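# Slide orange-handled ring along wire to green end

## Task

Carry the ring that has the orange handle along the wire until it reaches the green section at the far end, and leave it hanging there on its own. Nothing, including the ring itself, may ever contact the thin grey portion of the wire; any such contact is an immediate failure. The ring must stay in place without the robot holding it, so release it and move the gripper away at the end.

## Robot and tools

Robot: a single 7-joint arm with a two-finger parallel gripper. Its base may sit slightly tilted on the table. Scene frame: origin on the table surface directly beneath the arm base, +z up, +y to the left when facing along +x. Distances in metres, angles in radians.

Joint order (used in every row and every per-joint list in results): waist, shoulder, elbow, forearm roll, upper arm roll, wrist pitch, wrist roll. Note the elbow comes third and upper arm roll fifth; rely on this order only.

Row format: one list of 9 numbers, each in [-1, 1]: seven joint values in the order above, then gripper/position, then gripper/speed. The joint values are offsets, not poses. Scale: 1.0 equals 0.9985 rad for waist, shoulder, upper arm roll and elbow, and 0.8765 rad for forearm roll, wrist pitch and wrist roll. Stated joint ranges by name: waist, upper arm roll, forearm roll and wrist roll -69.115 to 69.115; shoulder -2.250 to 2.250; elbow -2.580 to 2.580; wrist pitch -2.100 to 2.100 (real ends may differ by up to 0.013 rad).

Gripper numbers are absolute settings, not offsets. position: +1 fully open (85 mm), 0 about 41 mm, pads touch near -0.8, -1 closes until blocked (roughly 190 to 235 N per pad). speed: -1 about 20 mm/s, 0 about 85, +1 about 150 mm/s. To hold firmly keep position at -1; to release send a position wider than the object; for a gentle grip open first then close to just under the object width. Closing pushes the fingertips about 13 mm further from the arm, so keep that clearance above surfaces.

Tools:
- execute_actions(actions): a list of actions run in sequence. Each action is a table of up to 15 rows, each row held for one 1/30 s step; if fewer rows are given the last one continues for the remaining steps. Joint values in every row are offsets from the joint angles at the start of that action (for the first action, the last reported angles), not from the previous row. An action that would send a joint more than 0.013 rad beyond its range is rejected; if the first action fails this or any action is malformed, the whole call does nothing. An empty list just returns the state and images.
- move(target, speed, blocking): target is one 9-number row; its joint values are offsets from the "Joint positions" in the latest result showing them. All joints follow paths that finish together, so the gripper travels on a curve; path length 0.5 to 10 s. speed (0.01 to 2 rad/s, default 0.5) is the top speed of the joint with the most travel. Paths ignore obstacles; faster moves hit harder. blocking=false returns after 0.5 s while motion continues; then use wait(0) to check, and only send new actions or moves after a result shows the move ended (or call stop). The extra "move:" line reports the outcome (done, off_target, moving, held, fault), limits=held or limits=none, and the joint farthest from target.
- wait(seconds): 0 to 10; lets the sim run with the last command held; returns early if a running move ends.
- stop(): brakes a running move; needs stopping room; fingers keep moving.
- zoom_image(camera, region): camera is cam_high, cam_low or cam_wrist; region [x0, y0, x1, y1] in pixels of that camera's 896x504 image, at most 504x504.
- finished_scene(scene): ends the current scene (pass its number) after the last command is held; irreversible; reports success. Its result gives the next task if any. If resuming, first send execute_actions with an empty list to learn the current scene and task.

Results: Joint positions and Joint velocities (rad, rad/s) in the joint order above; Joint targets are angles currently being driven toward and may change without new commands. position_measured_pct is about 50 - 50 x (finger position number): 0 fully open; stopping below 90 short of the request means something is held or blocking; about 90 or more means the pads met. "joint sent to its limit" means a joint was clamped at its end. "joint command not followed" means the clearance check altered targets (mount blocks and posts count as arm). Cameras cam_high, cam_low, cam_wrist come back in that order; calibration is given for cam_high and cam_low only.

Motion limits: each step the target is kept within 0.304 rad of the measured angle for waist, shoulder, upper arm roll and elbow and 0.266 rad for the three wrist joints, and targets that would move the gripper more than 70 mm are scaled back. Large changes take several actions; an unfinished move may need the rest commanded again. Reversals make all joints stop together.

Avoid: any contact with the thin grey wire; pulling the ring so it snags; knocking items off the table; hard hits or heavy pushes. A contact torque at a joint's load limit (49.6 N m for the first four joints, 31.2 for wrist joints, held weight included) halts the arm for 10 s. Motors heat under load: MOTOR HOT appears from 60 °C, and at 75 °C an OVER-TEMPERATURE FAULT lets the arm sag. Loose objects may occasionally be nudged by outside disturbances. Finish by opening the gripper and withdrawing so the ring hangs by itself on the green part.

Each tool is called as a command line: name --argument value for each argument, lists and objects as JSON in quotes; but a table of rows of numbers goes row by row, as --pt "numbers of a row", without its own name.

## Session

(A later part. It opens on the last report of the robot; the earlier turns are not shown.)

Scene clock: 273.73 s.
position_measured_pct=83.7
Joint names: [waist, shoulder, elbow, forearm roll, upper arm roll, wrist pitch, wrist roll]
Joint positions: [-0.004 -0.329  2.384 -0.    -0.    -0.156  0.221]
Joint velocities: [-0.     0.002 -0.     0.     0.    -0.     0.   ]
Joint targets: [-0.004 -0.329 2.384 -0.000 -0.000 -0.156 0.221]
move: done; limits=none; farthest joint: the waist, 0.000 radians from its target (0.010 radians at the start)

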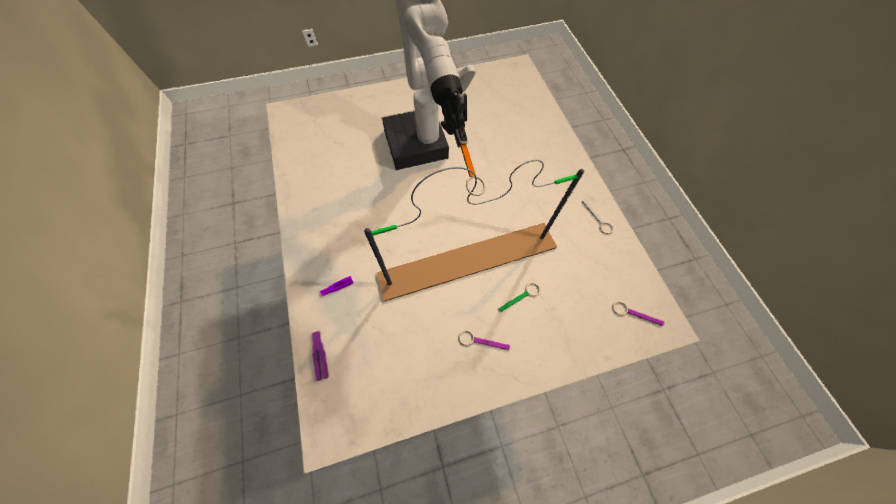

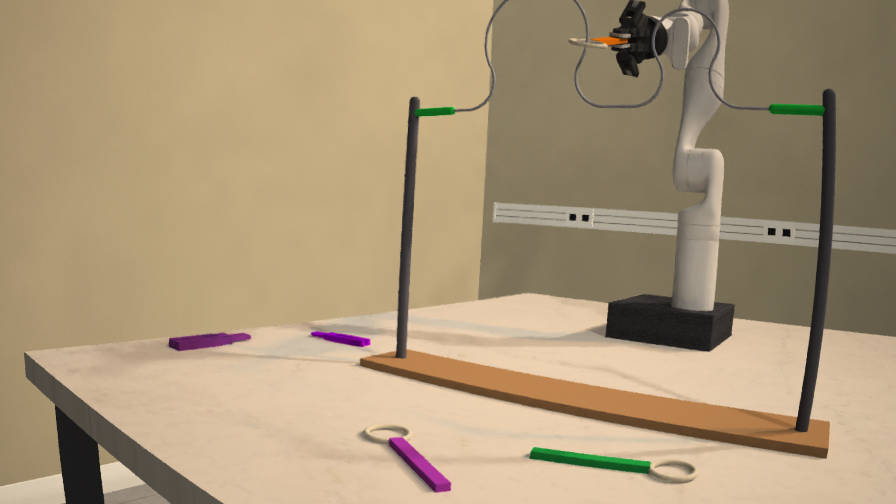

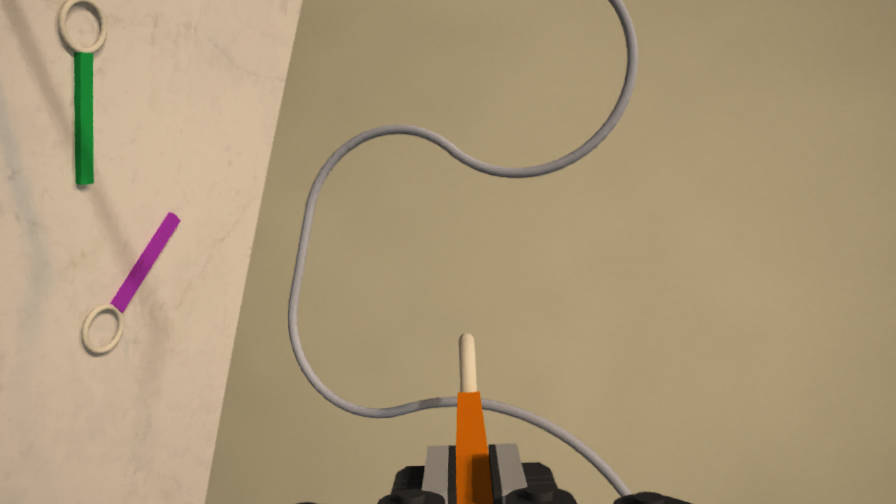

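move --target '[0.0305,0.0652,0.0142,0,0,0,-0.218,-0.8,-1]' --speed 0.25

move --target '[-0.0215,0.042,0.0088,0,0,0,-0.98,-0.8,-1]' --speed 0.9

move --target '[-0.056,0.0148,0.005,0,0,0,-0.765,-0.8,-1]' --speed 0.9

zoom_image --camera "cam_high" --region '[455,175,515,225]'

zoom_image --camera "cam_low" --region '[560,60,660,140]'

Scene clock: 287.30 s.
position_measured_pct=83.7
Joint names: [waist, shoulder, elbow, forearm roll, upper arm roll, wrist pitch, wrist roll]
Joint positions: [ 0.027 -0.264  2.398 -0.    -0.    -0.156  0.03 ]
Joint velocities: [ 0.001  0.003  0.001 -0.    -0.     0.    -0.001]
Joint targets: [0.027 -0.264 2.398 -0.000 -0.000 -0.156 0.029]
move: done; limits=none; farthest joint: the waist, 0.000 radians from its target (0.030 radians at the start)

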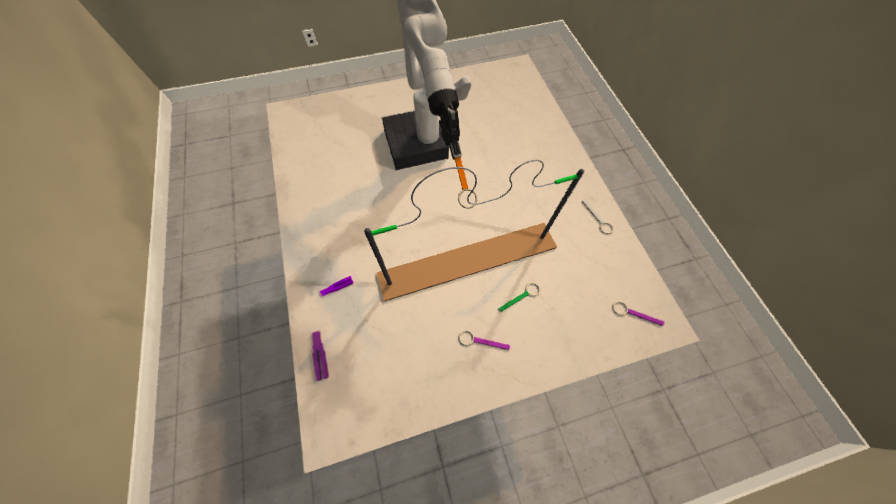

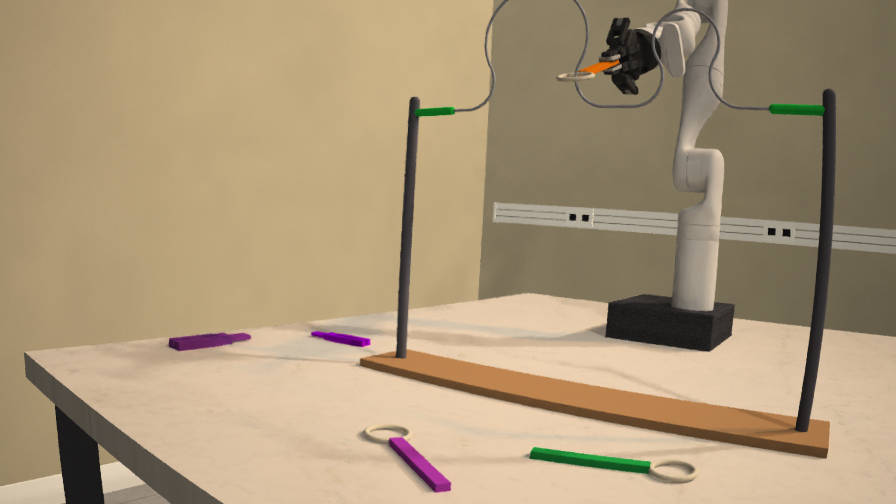

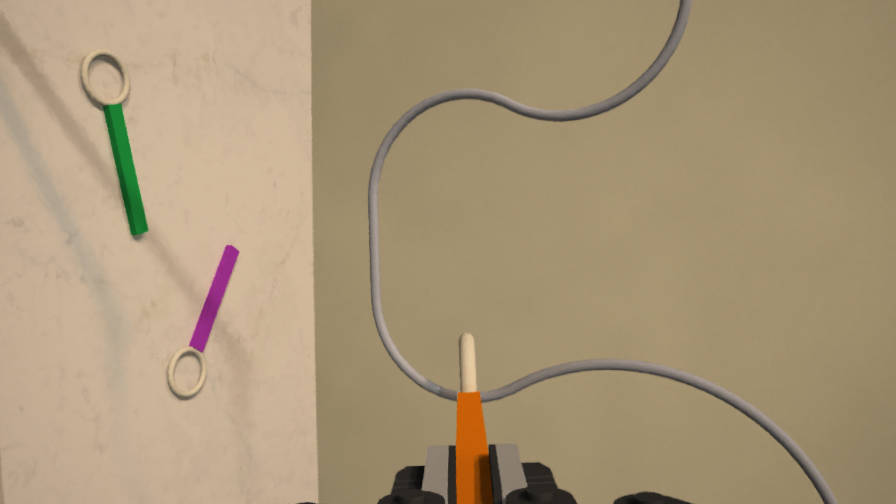

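Scene clock: 288.90 s.
position_measured_pct=83.7
Joint names: [waist, shoulder, elbow, forearm roll, upper arm roll, wrist pitch, wrist roll]
Joint positions: [ 0.005 -0.222  2.407 -0.    -0.    -0.156 -0.829]
Joint velocities: [-0.    -0.002 -0.001 -0.001  0.     0.    -0.001]
Joint targets: [0.005 -0.222 2.407 -0.000 -0.000 -0.156 -0.829]
move: done; limits=none; farthest joint: the waist, 0.000 radians from its target (0.021 radians at the start)

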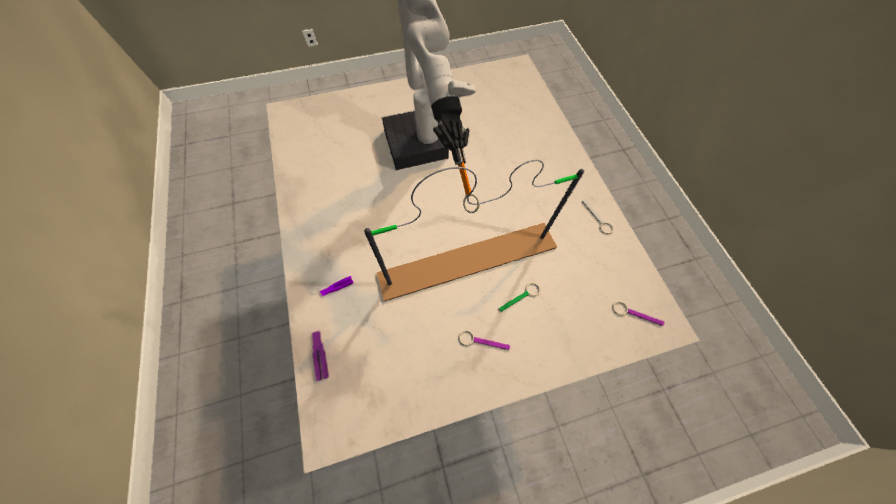

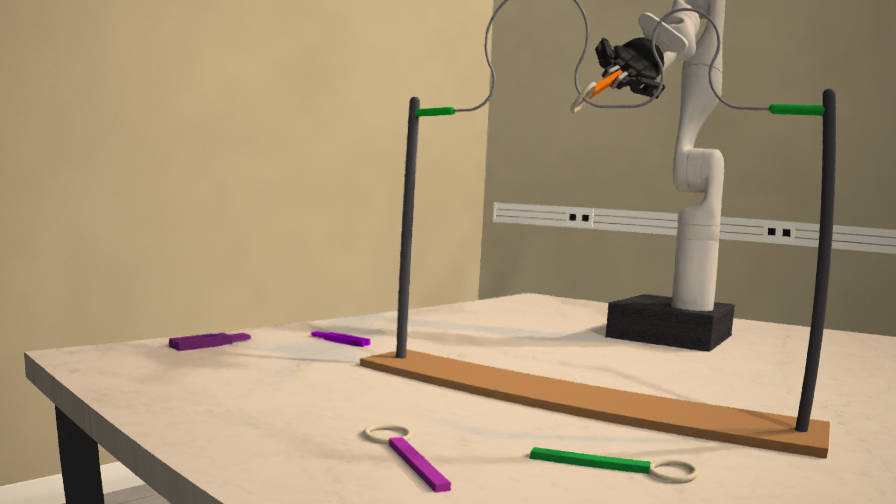

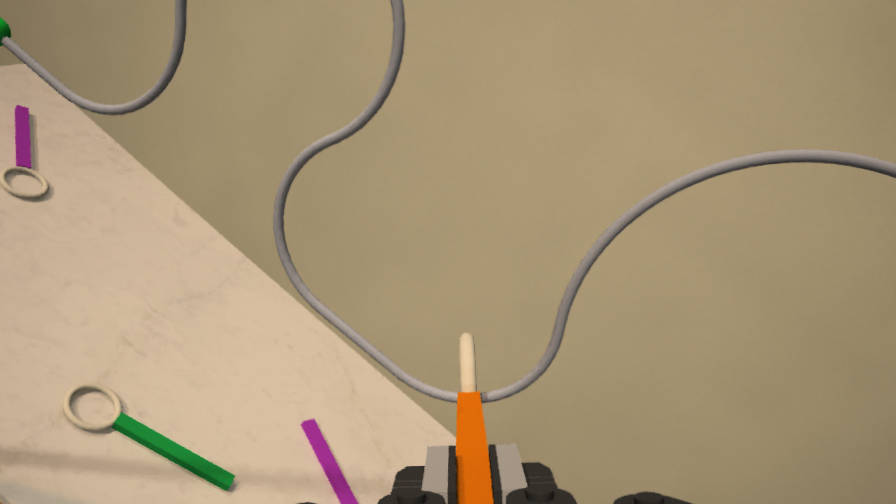

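Scene clock: 290.27 s.
position_measured_pct=83.7
Joint names: [waist, shoulder, elbow, forearm roll, upper arm roll, wrist pitch, wrist roll]
Joint positions: [-0.05  -0.207  2.412 -0.    -0.    -0.156 -1.5  ]
Joint velocities: [-0.001 -0.    -0.001 -0.001 -0.     0.    -0.001]
Joint targets: [-0.051 -0.207 2.412 -0.000 -0.000 -0.156 -1.500]
move: done; limits=none; farthest joint: the waist, 0.000 radians from its target (0.056 radians at the start)

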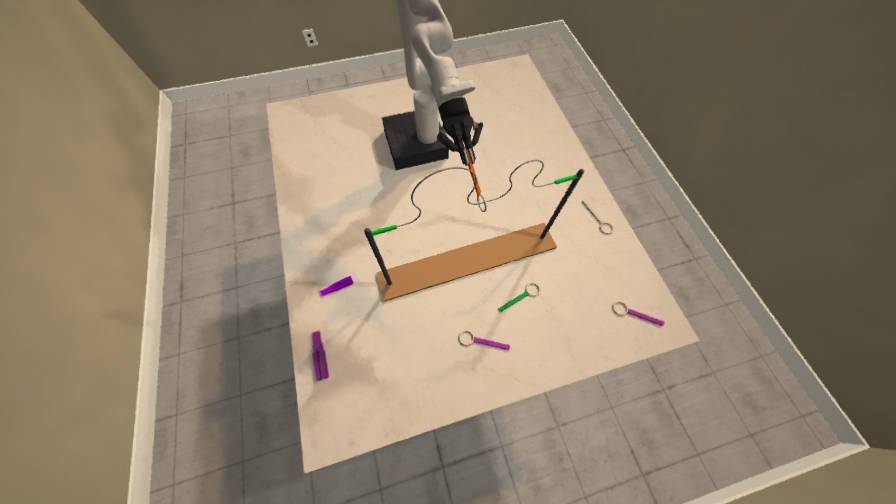

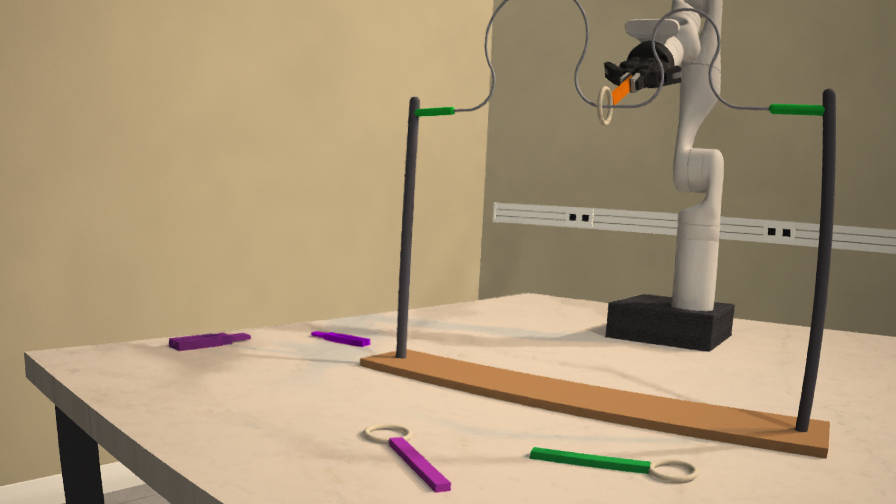

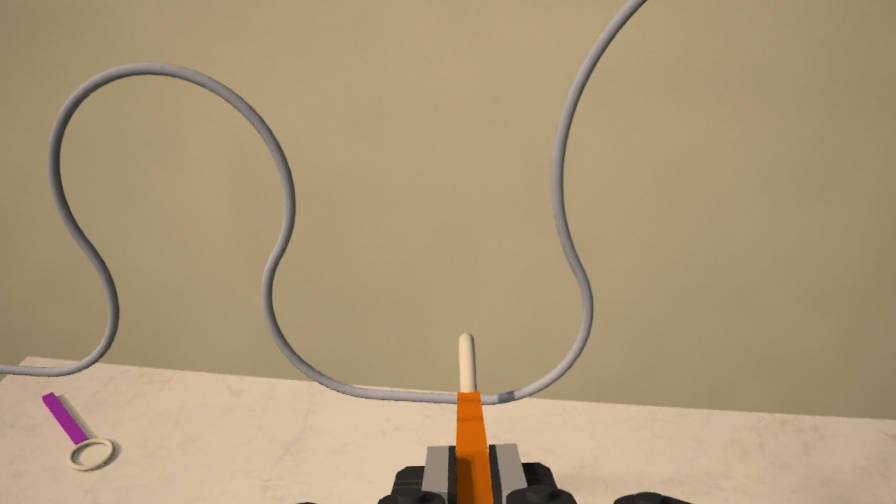

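Region (455, 175, 515, 225) of cam_high's 896x504 image, scaled by 8.400, with more detail than that image has.

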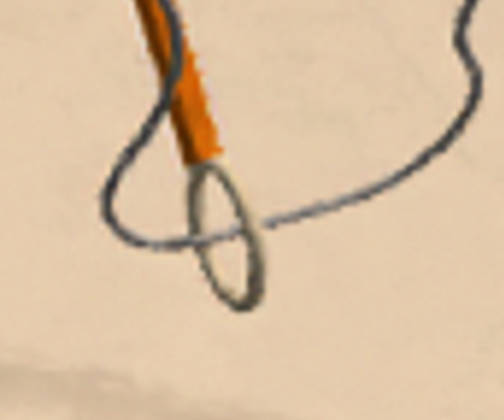

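Region (560, 60, 660, 140) of cam_low's 896x504 image, scaled by 5.040, with more detail than that image has; it fills the top 403 rows of this view, and the rest is white.

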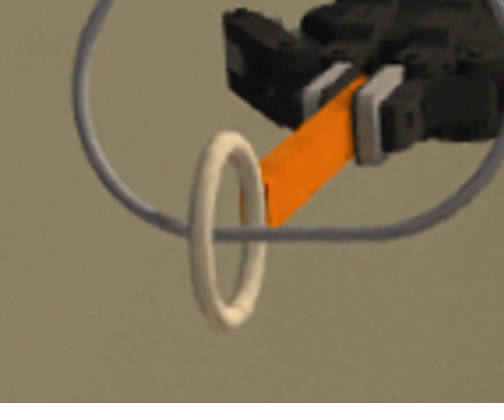

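move --target '[-0.0725,0.003,-0.002,0,0,0,-0.251,-0.8,-1]' --speed 0.35

move --target '[-0.0483,-0.0169,-0.0065,0,0,0,-0.803,-0.8,-1]' --speed 0.9

move --target '[-0.0167,-0.0431,-0.0091,0,0,0,-0.954,-0.8,-1]' --speed 0.9

zoom_image --camera "cam_high" --region '[485,155,545,205]'

zoom_image --camera "cam_low" --region '[620,30,720,110]'

Scene clock: 307.77 s.
position_measured_pct=83.7
Joint names: [waist, shoulder, elbow, forearm roll, upper arm roll, wrist pitch, wrist roll]
Joint positions: [-0.123 -0.204  2.41  -0.    -0.    -0.156 -1.72 ]
Joint velocities: [-0.002  0.    -0.001 -0.001 -0.     0.001 -0.001]
Joint targets: [-0.123 -0.204 2.410 -0.000 -0.000 -0.156 -1.720]
move: done; limits=none; farthest joint: the waist, 0.000 radians from its target (0.072 radians at the start)

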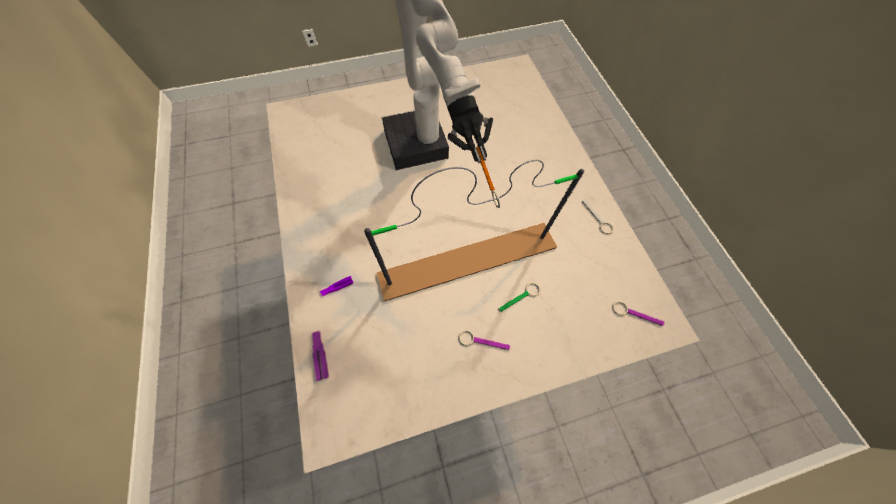

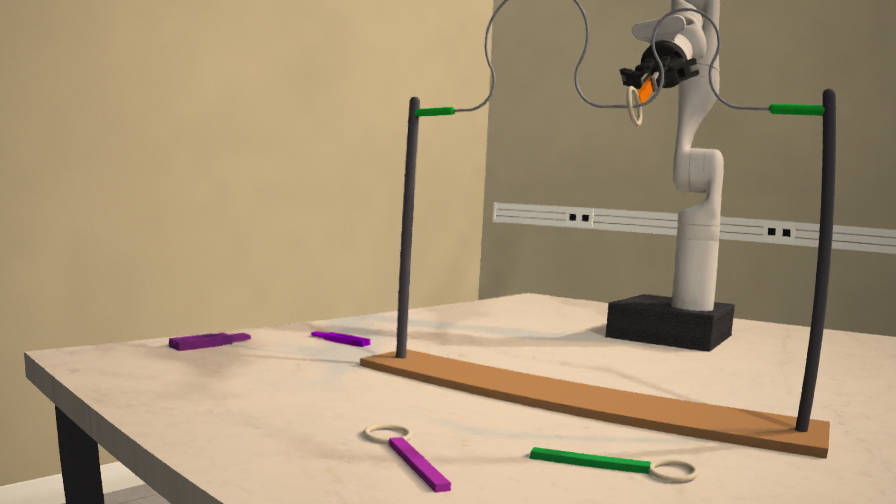

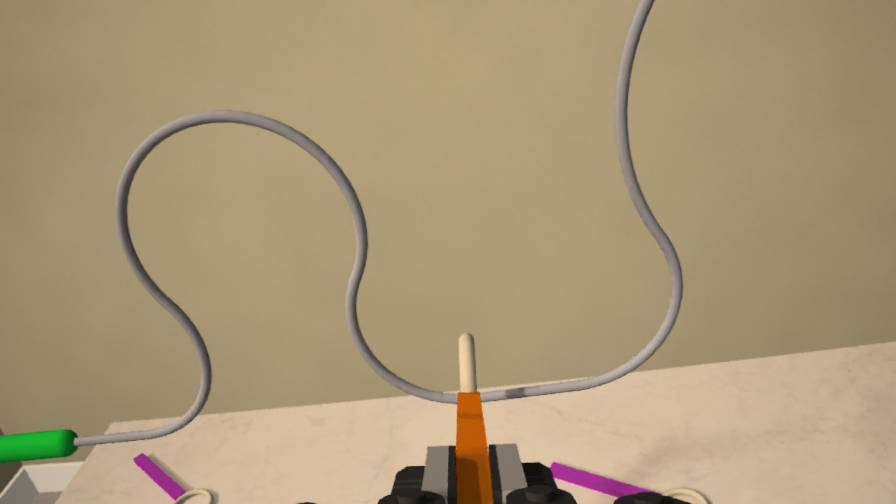

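Scene clock: 309.17 s.
position_measured_pct=83.7
Joint names: [waist, shoulder, elbow, forearm roll, upper arm roll, wrist pitch, wrist roll]
Joint positions: [-0.171 -0.221  2.404 -0.    -0.    -0.156 -2.423]
Joint velocities: [-0.001  0.    -0.    -0.001  0.    -0.    -0.002]
Joint targets: [-0.171 -0.221 2.404 -0.000 -0.000 -0.156 -2.424]
move: done; limits=none; farthest joint: the waist, 0.000 radians from its target (0.049 radians at the start)

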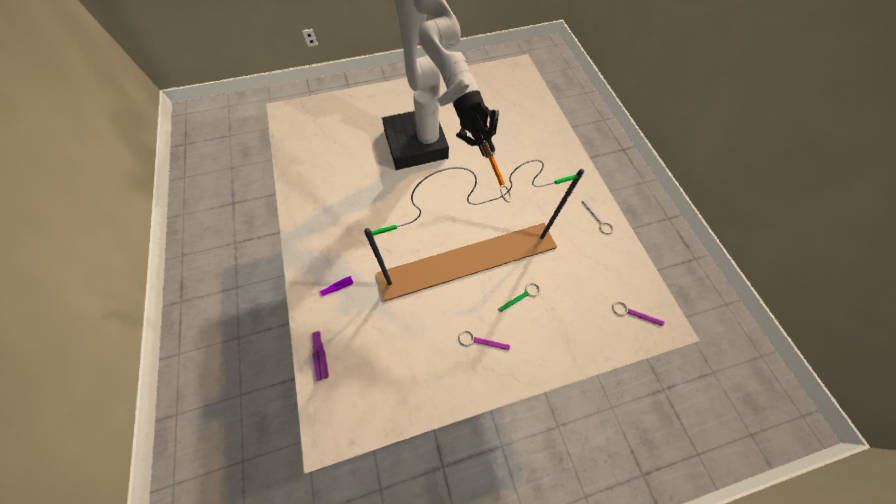

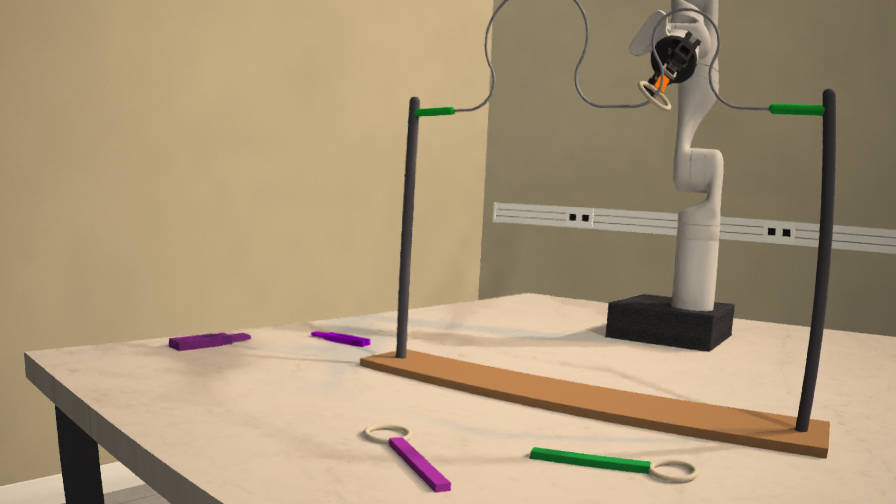

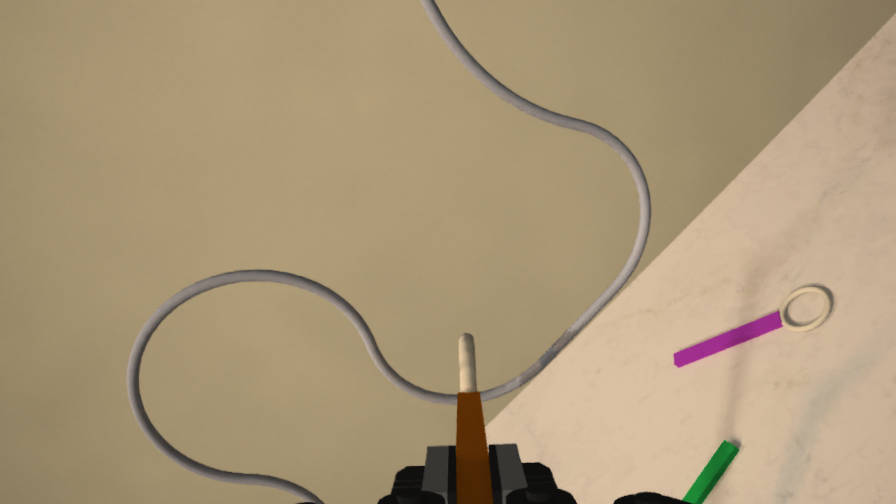

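Scene clock: 310.73 s.
position_measured_pct=83.7
Joint names: [waist, shoulder, elbow, forearm roll, upper arm roll, wrist pitch, wrist roll]
Joint positions: [-0.187 -0.264  2.395 -0.    -0.    -0.156 -3.26 ]
Joint velocities: [-0.    -0.001 -0.    -0.001 -0.001  0.    -0.001]
Joint targets: [-0.187 -0.264 2.395 -0.000 -0.000 -0.156 -3.260]
move: done; limits=none; farthest joint: the waist, 0.000 radians from its target (0.017 radians at the start)

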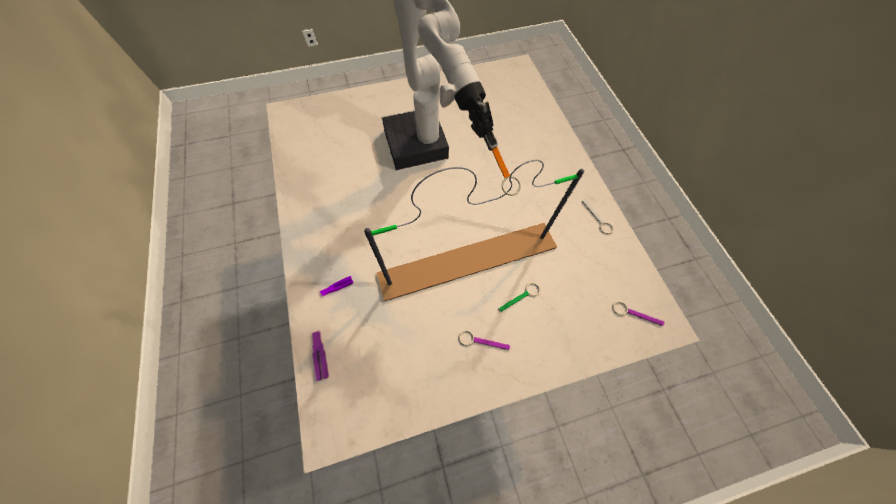

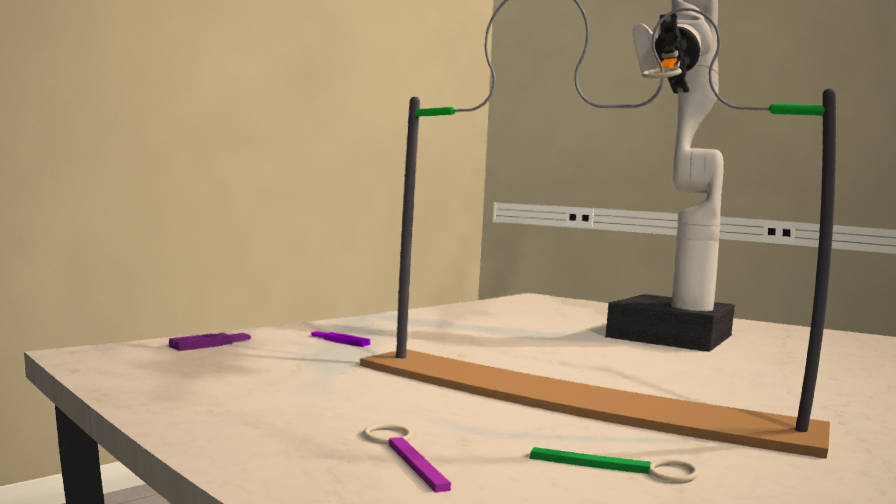

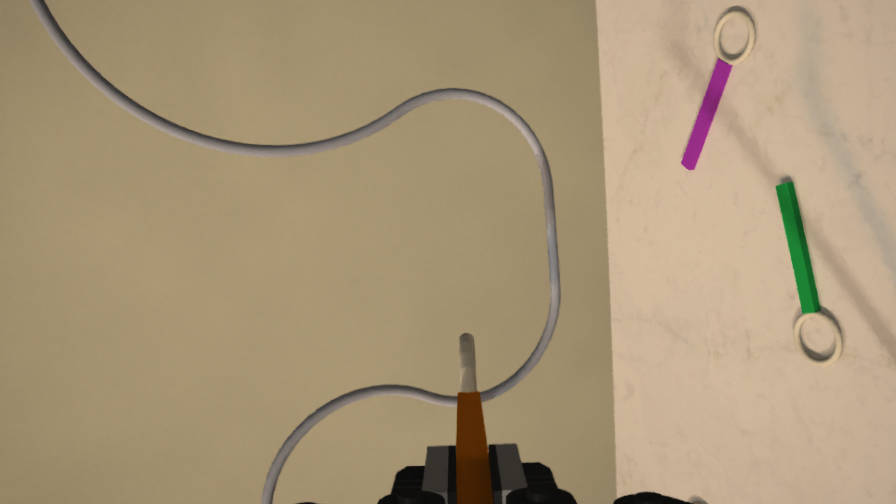

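Region (485, 155, 545, 205) of cam_high's 896x504 image, scaled by 8.400, with more detail than that image has.

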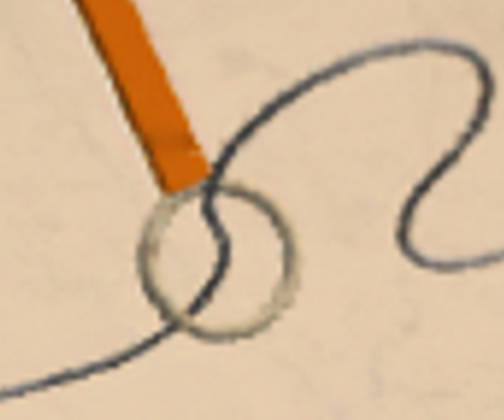

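Region (620, 30, 720, 110) of cam_low's 896x504 image, scaled by 5.040, with more detail than that image has; it fills the top 403 rows of this view, and the rest is white.

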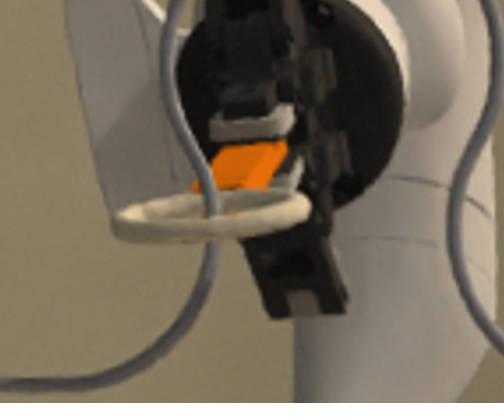

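move --target '[0.0226,-0.0544,-0.013,0,0,0,0.068,-0.8,-1]' --speed 0.09

move --target '[-0.0226,-0.0317,-0.0189,0,0,0,0.954,-0.8,-1]' --speed 0.9

move --target '[-0.0541,-0.0007,-0.0175,0,0,0,0.84,-0.8,-1]' --speed 0.9

zoom_image --camera "cam_high" --region '[500,140,560,190]'

Scene clock: 325.83 s.
position_measured_pct=83.7
Joint names: [waist, shoulder, elbow, forearm roll, upper arm roll, wrist pitch, wrist roll]
Joint positions: [-0.165 -0.318  2.382 -0.    -0.    -0.156 -3.2  ]
Joint velocities: [ 0.001 -0.003 -0.001 -0.    -0.001  0.     0.001]
Joint targets: [-0.165 -0.318 2.382 -0.000 -0.000 -0.156 -3.200]
move: done; limits=none; farthest joint: the waist, 0.001 radians from its target (0.023 radians at the start)

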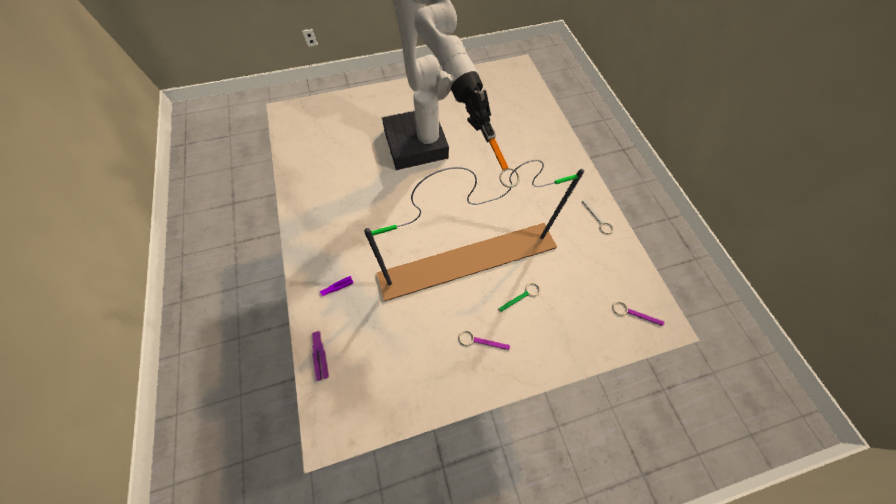

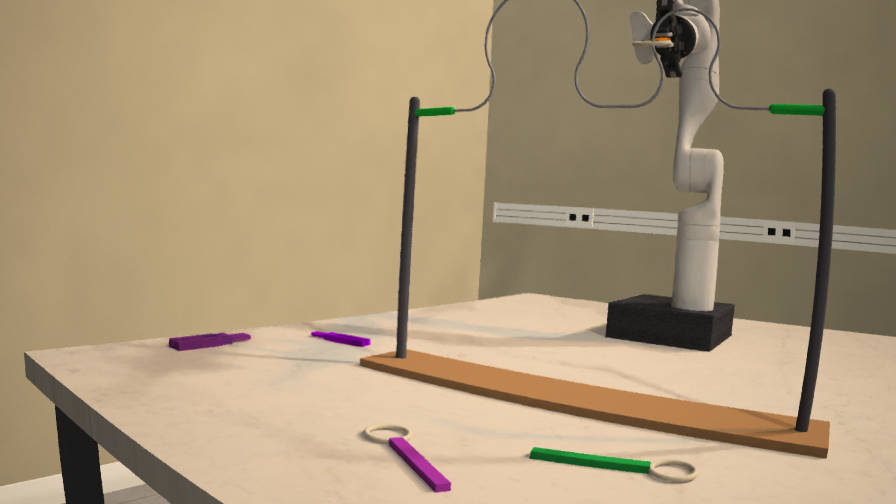

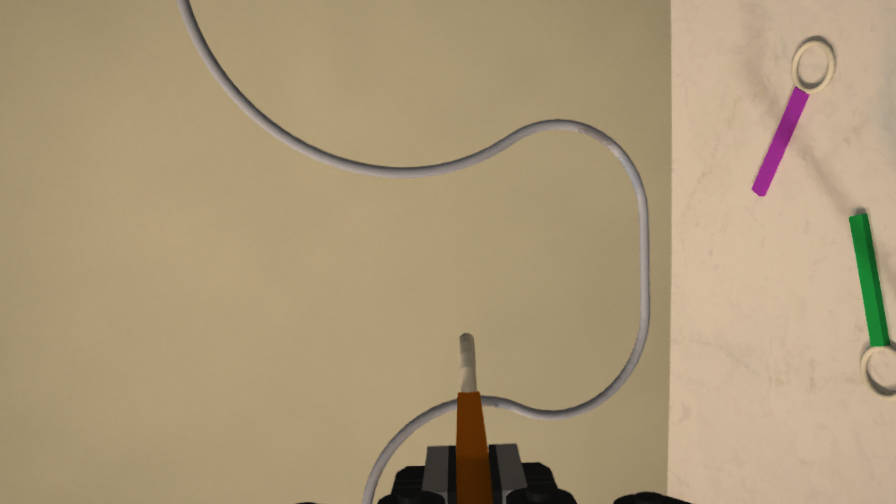

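Scene clock: 327.40 s.
position_measured_pct=83.7
Joint names: [waist, shoulder, elbow, forearm roll, upper arm roll, wrist pitch, wrist roll]
Joint positions: [-0.188 -0.35   2.363 -0.    -0.    -0.156 -2.364]
Joint velocities: [-0.    -0.001  0.    -0.     0.     0.     0.001]
Joint targets: [-0.188 -0.350 2.363 -0.000 -0.000 -0.156 -2.364]
move: done; limits=none; farthest joint: the waist, 0.000 radians from its target (0.023 radians at the start)

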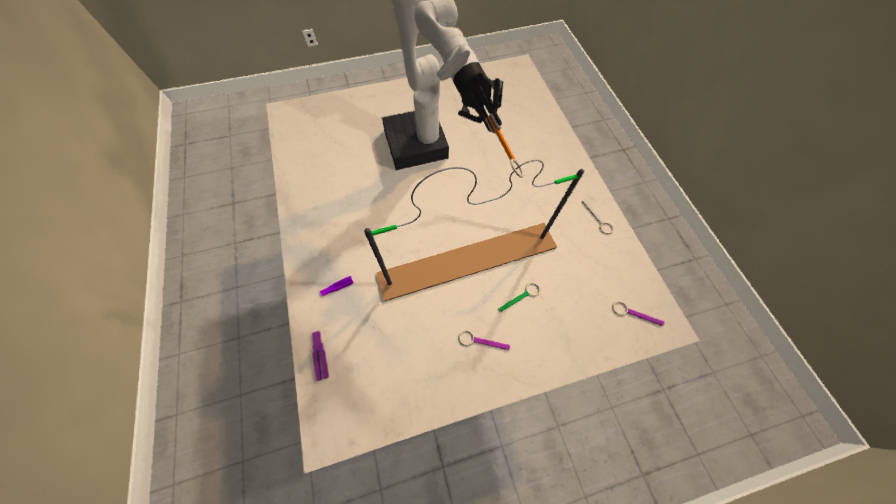

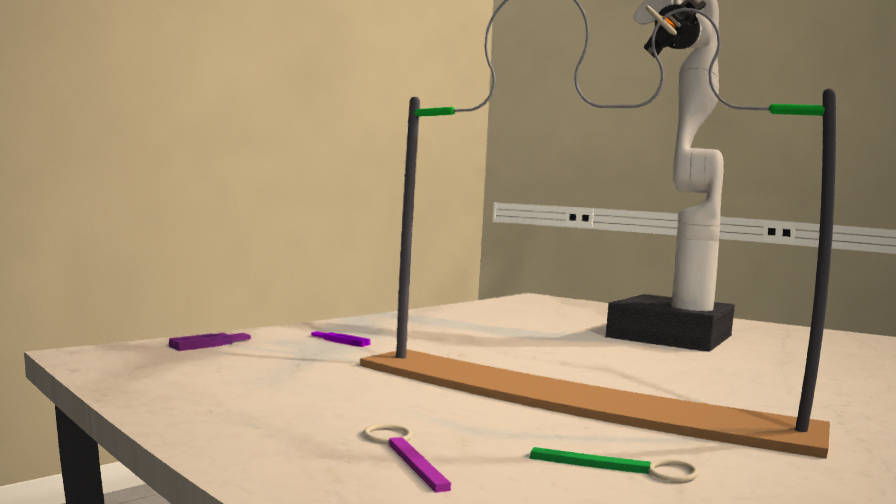

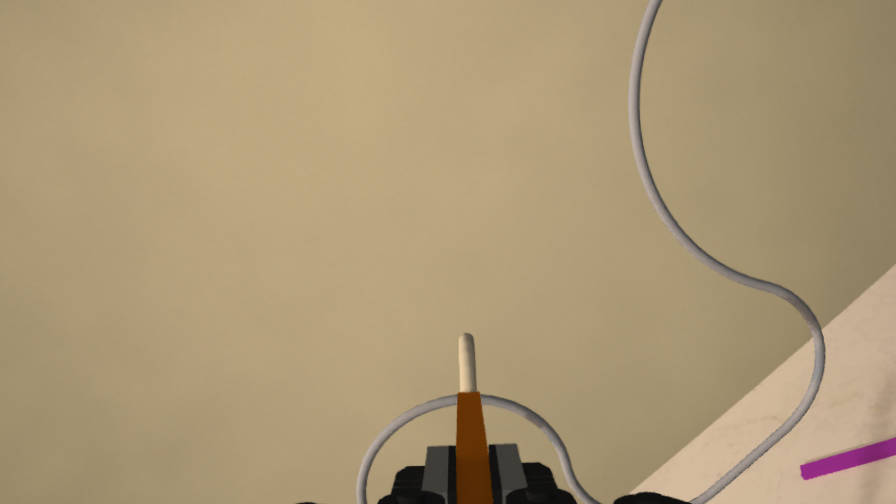

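Scene clock: 328.83 s.
position_measured_pct=83.7
Joint names: [waist, shoulder, elbow, forearm roll, upper arm roll, wrist pitch, wrist roll]
Joint positions: [-0.242 -0.35   2.345 -0.    -0.    -0.156 -1.628]
Joint velocities: [-0.001  0.002  0.001 -0.     0.     0.     0.001]
Joint targets: [-0.242 -0.350 2.345 -0.000 -0.000 -0.156 -1.628]
move: done; limits=none; farthest joint: the waist, 0.001 radians from its target (0.054 radians at the start)

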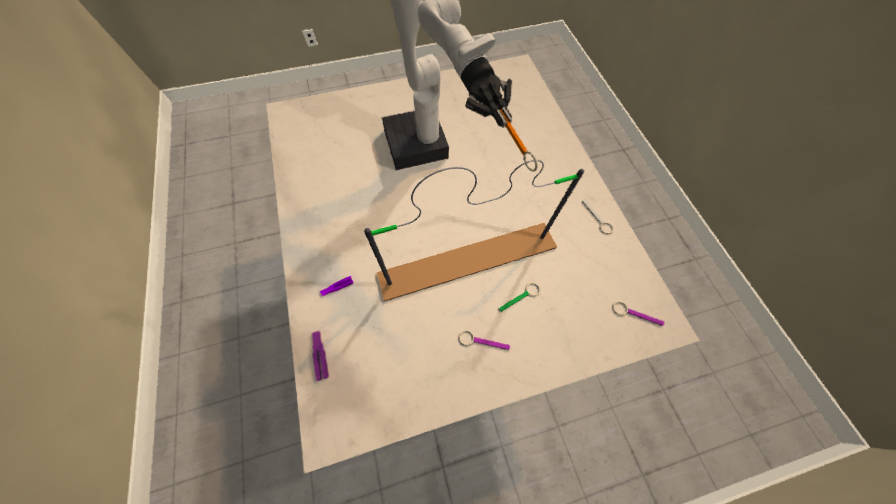

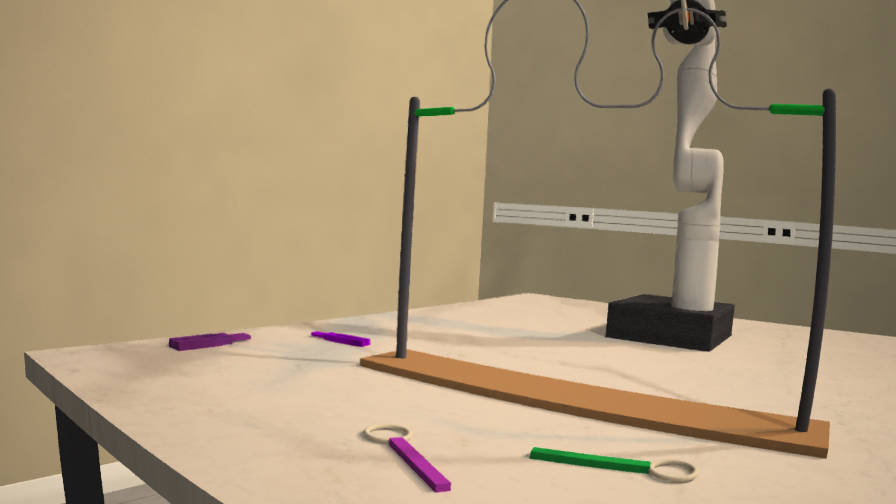

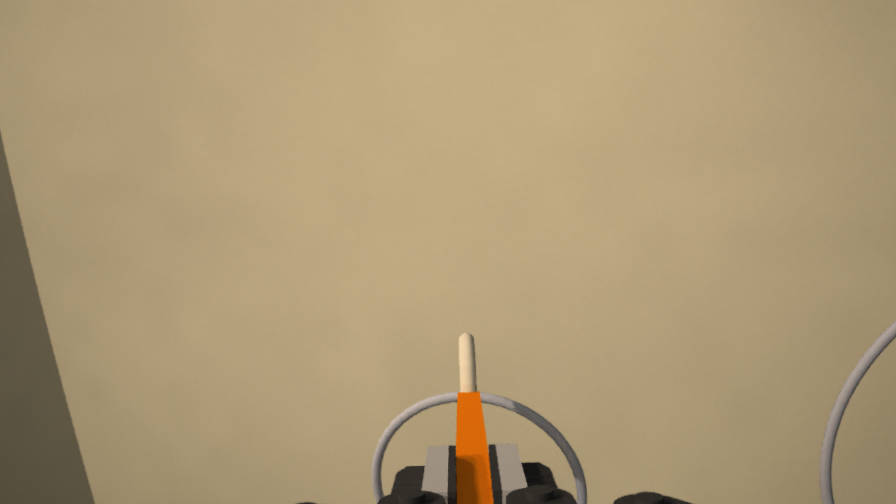

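Region (500, 140, 560, 190) of cam_high's 896x504 image, scaled by 8.400, with more detail than that image has.

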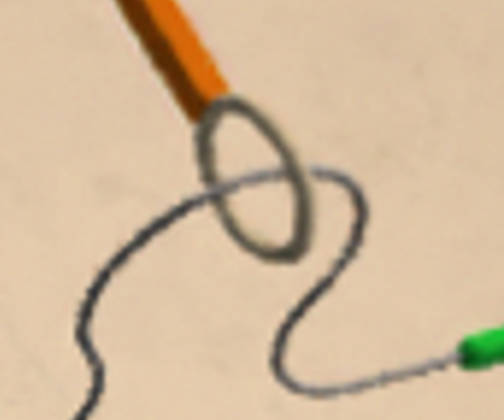

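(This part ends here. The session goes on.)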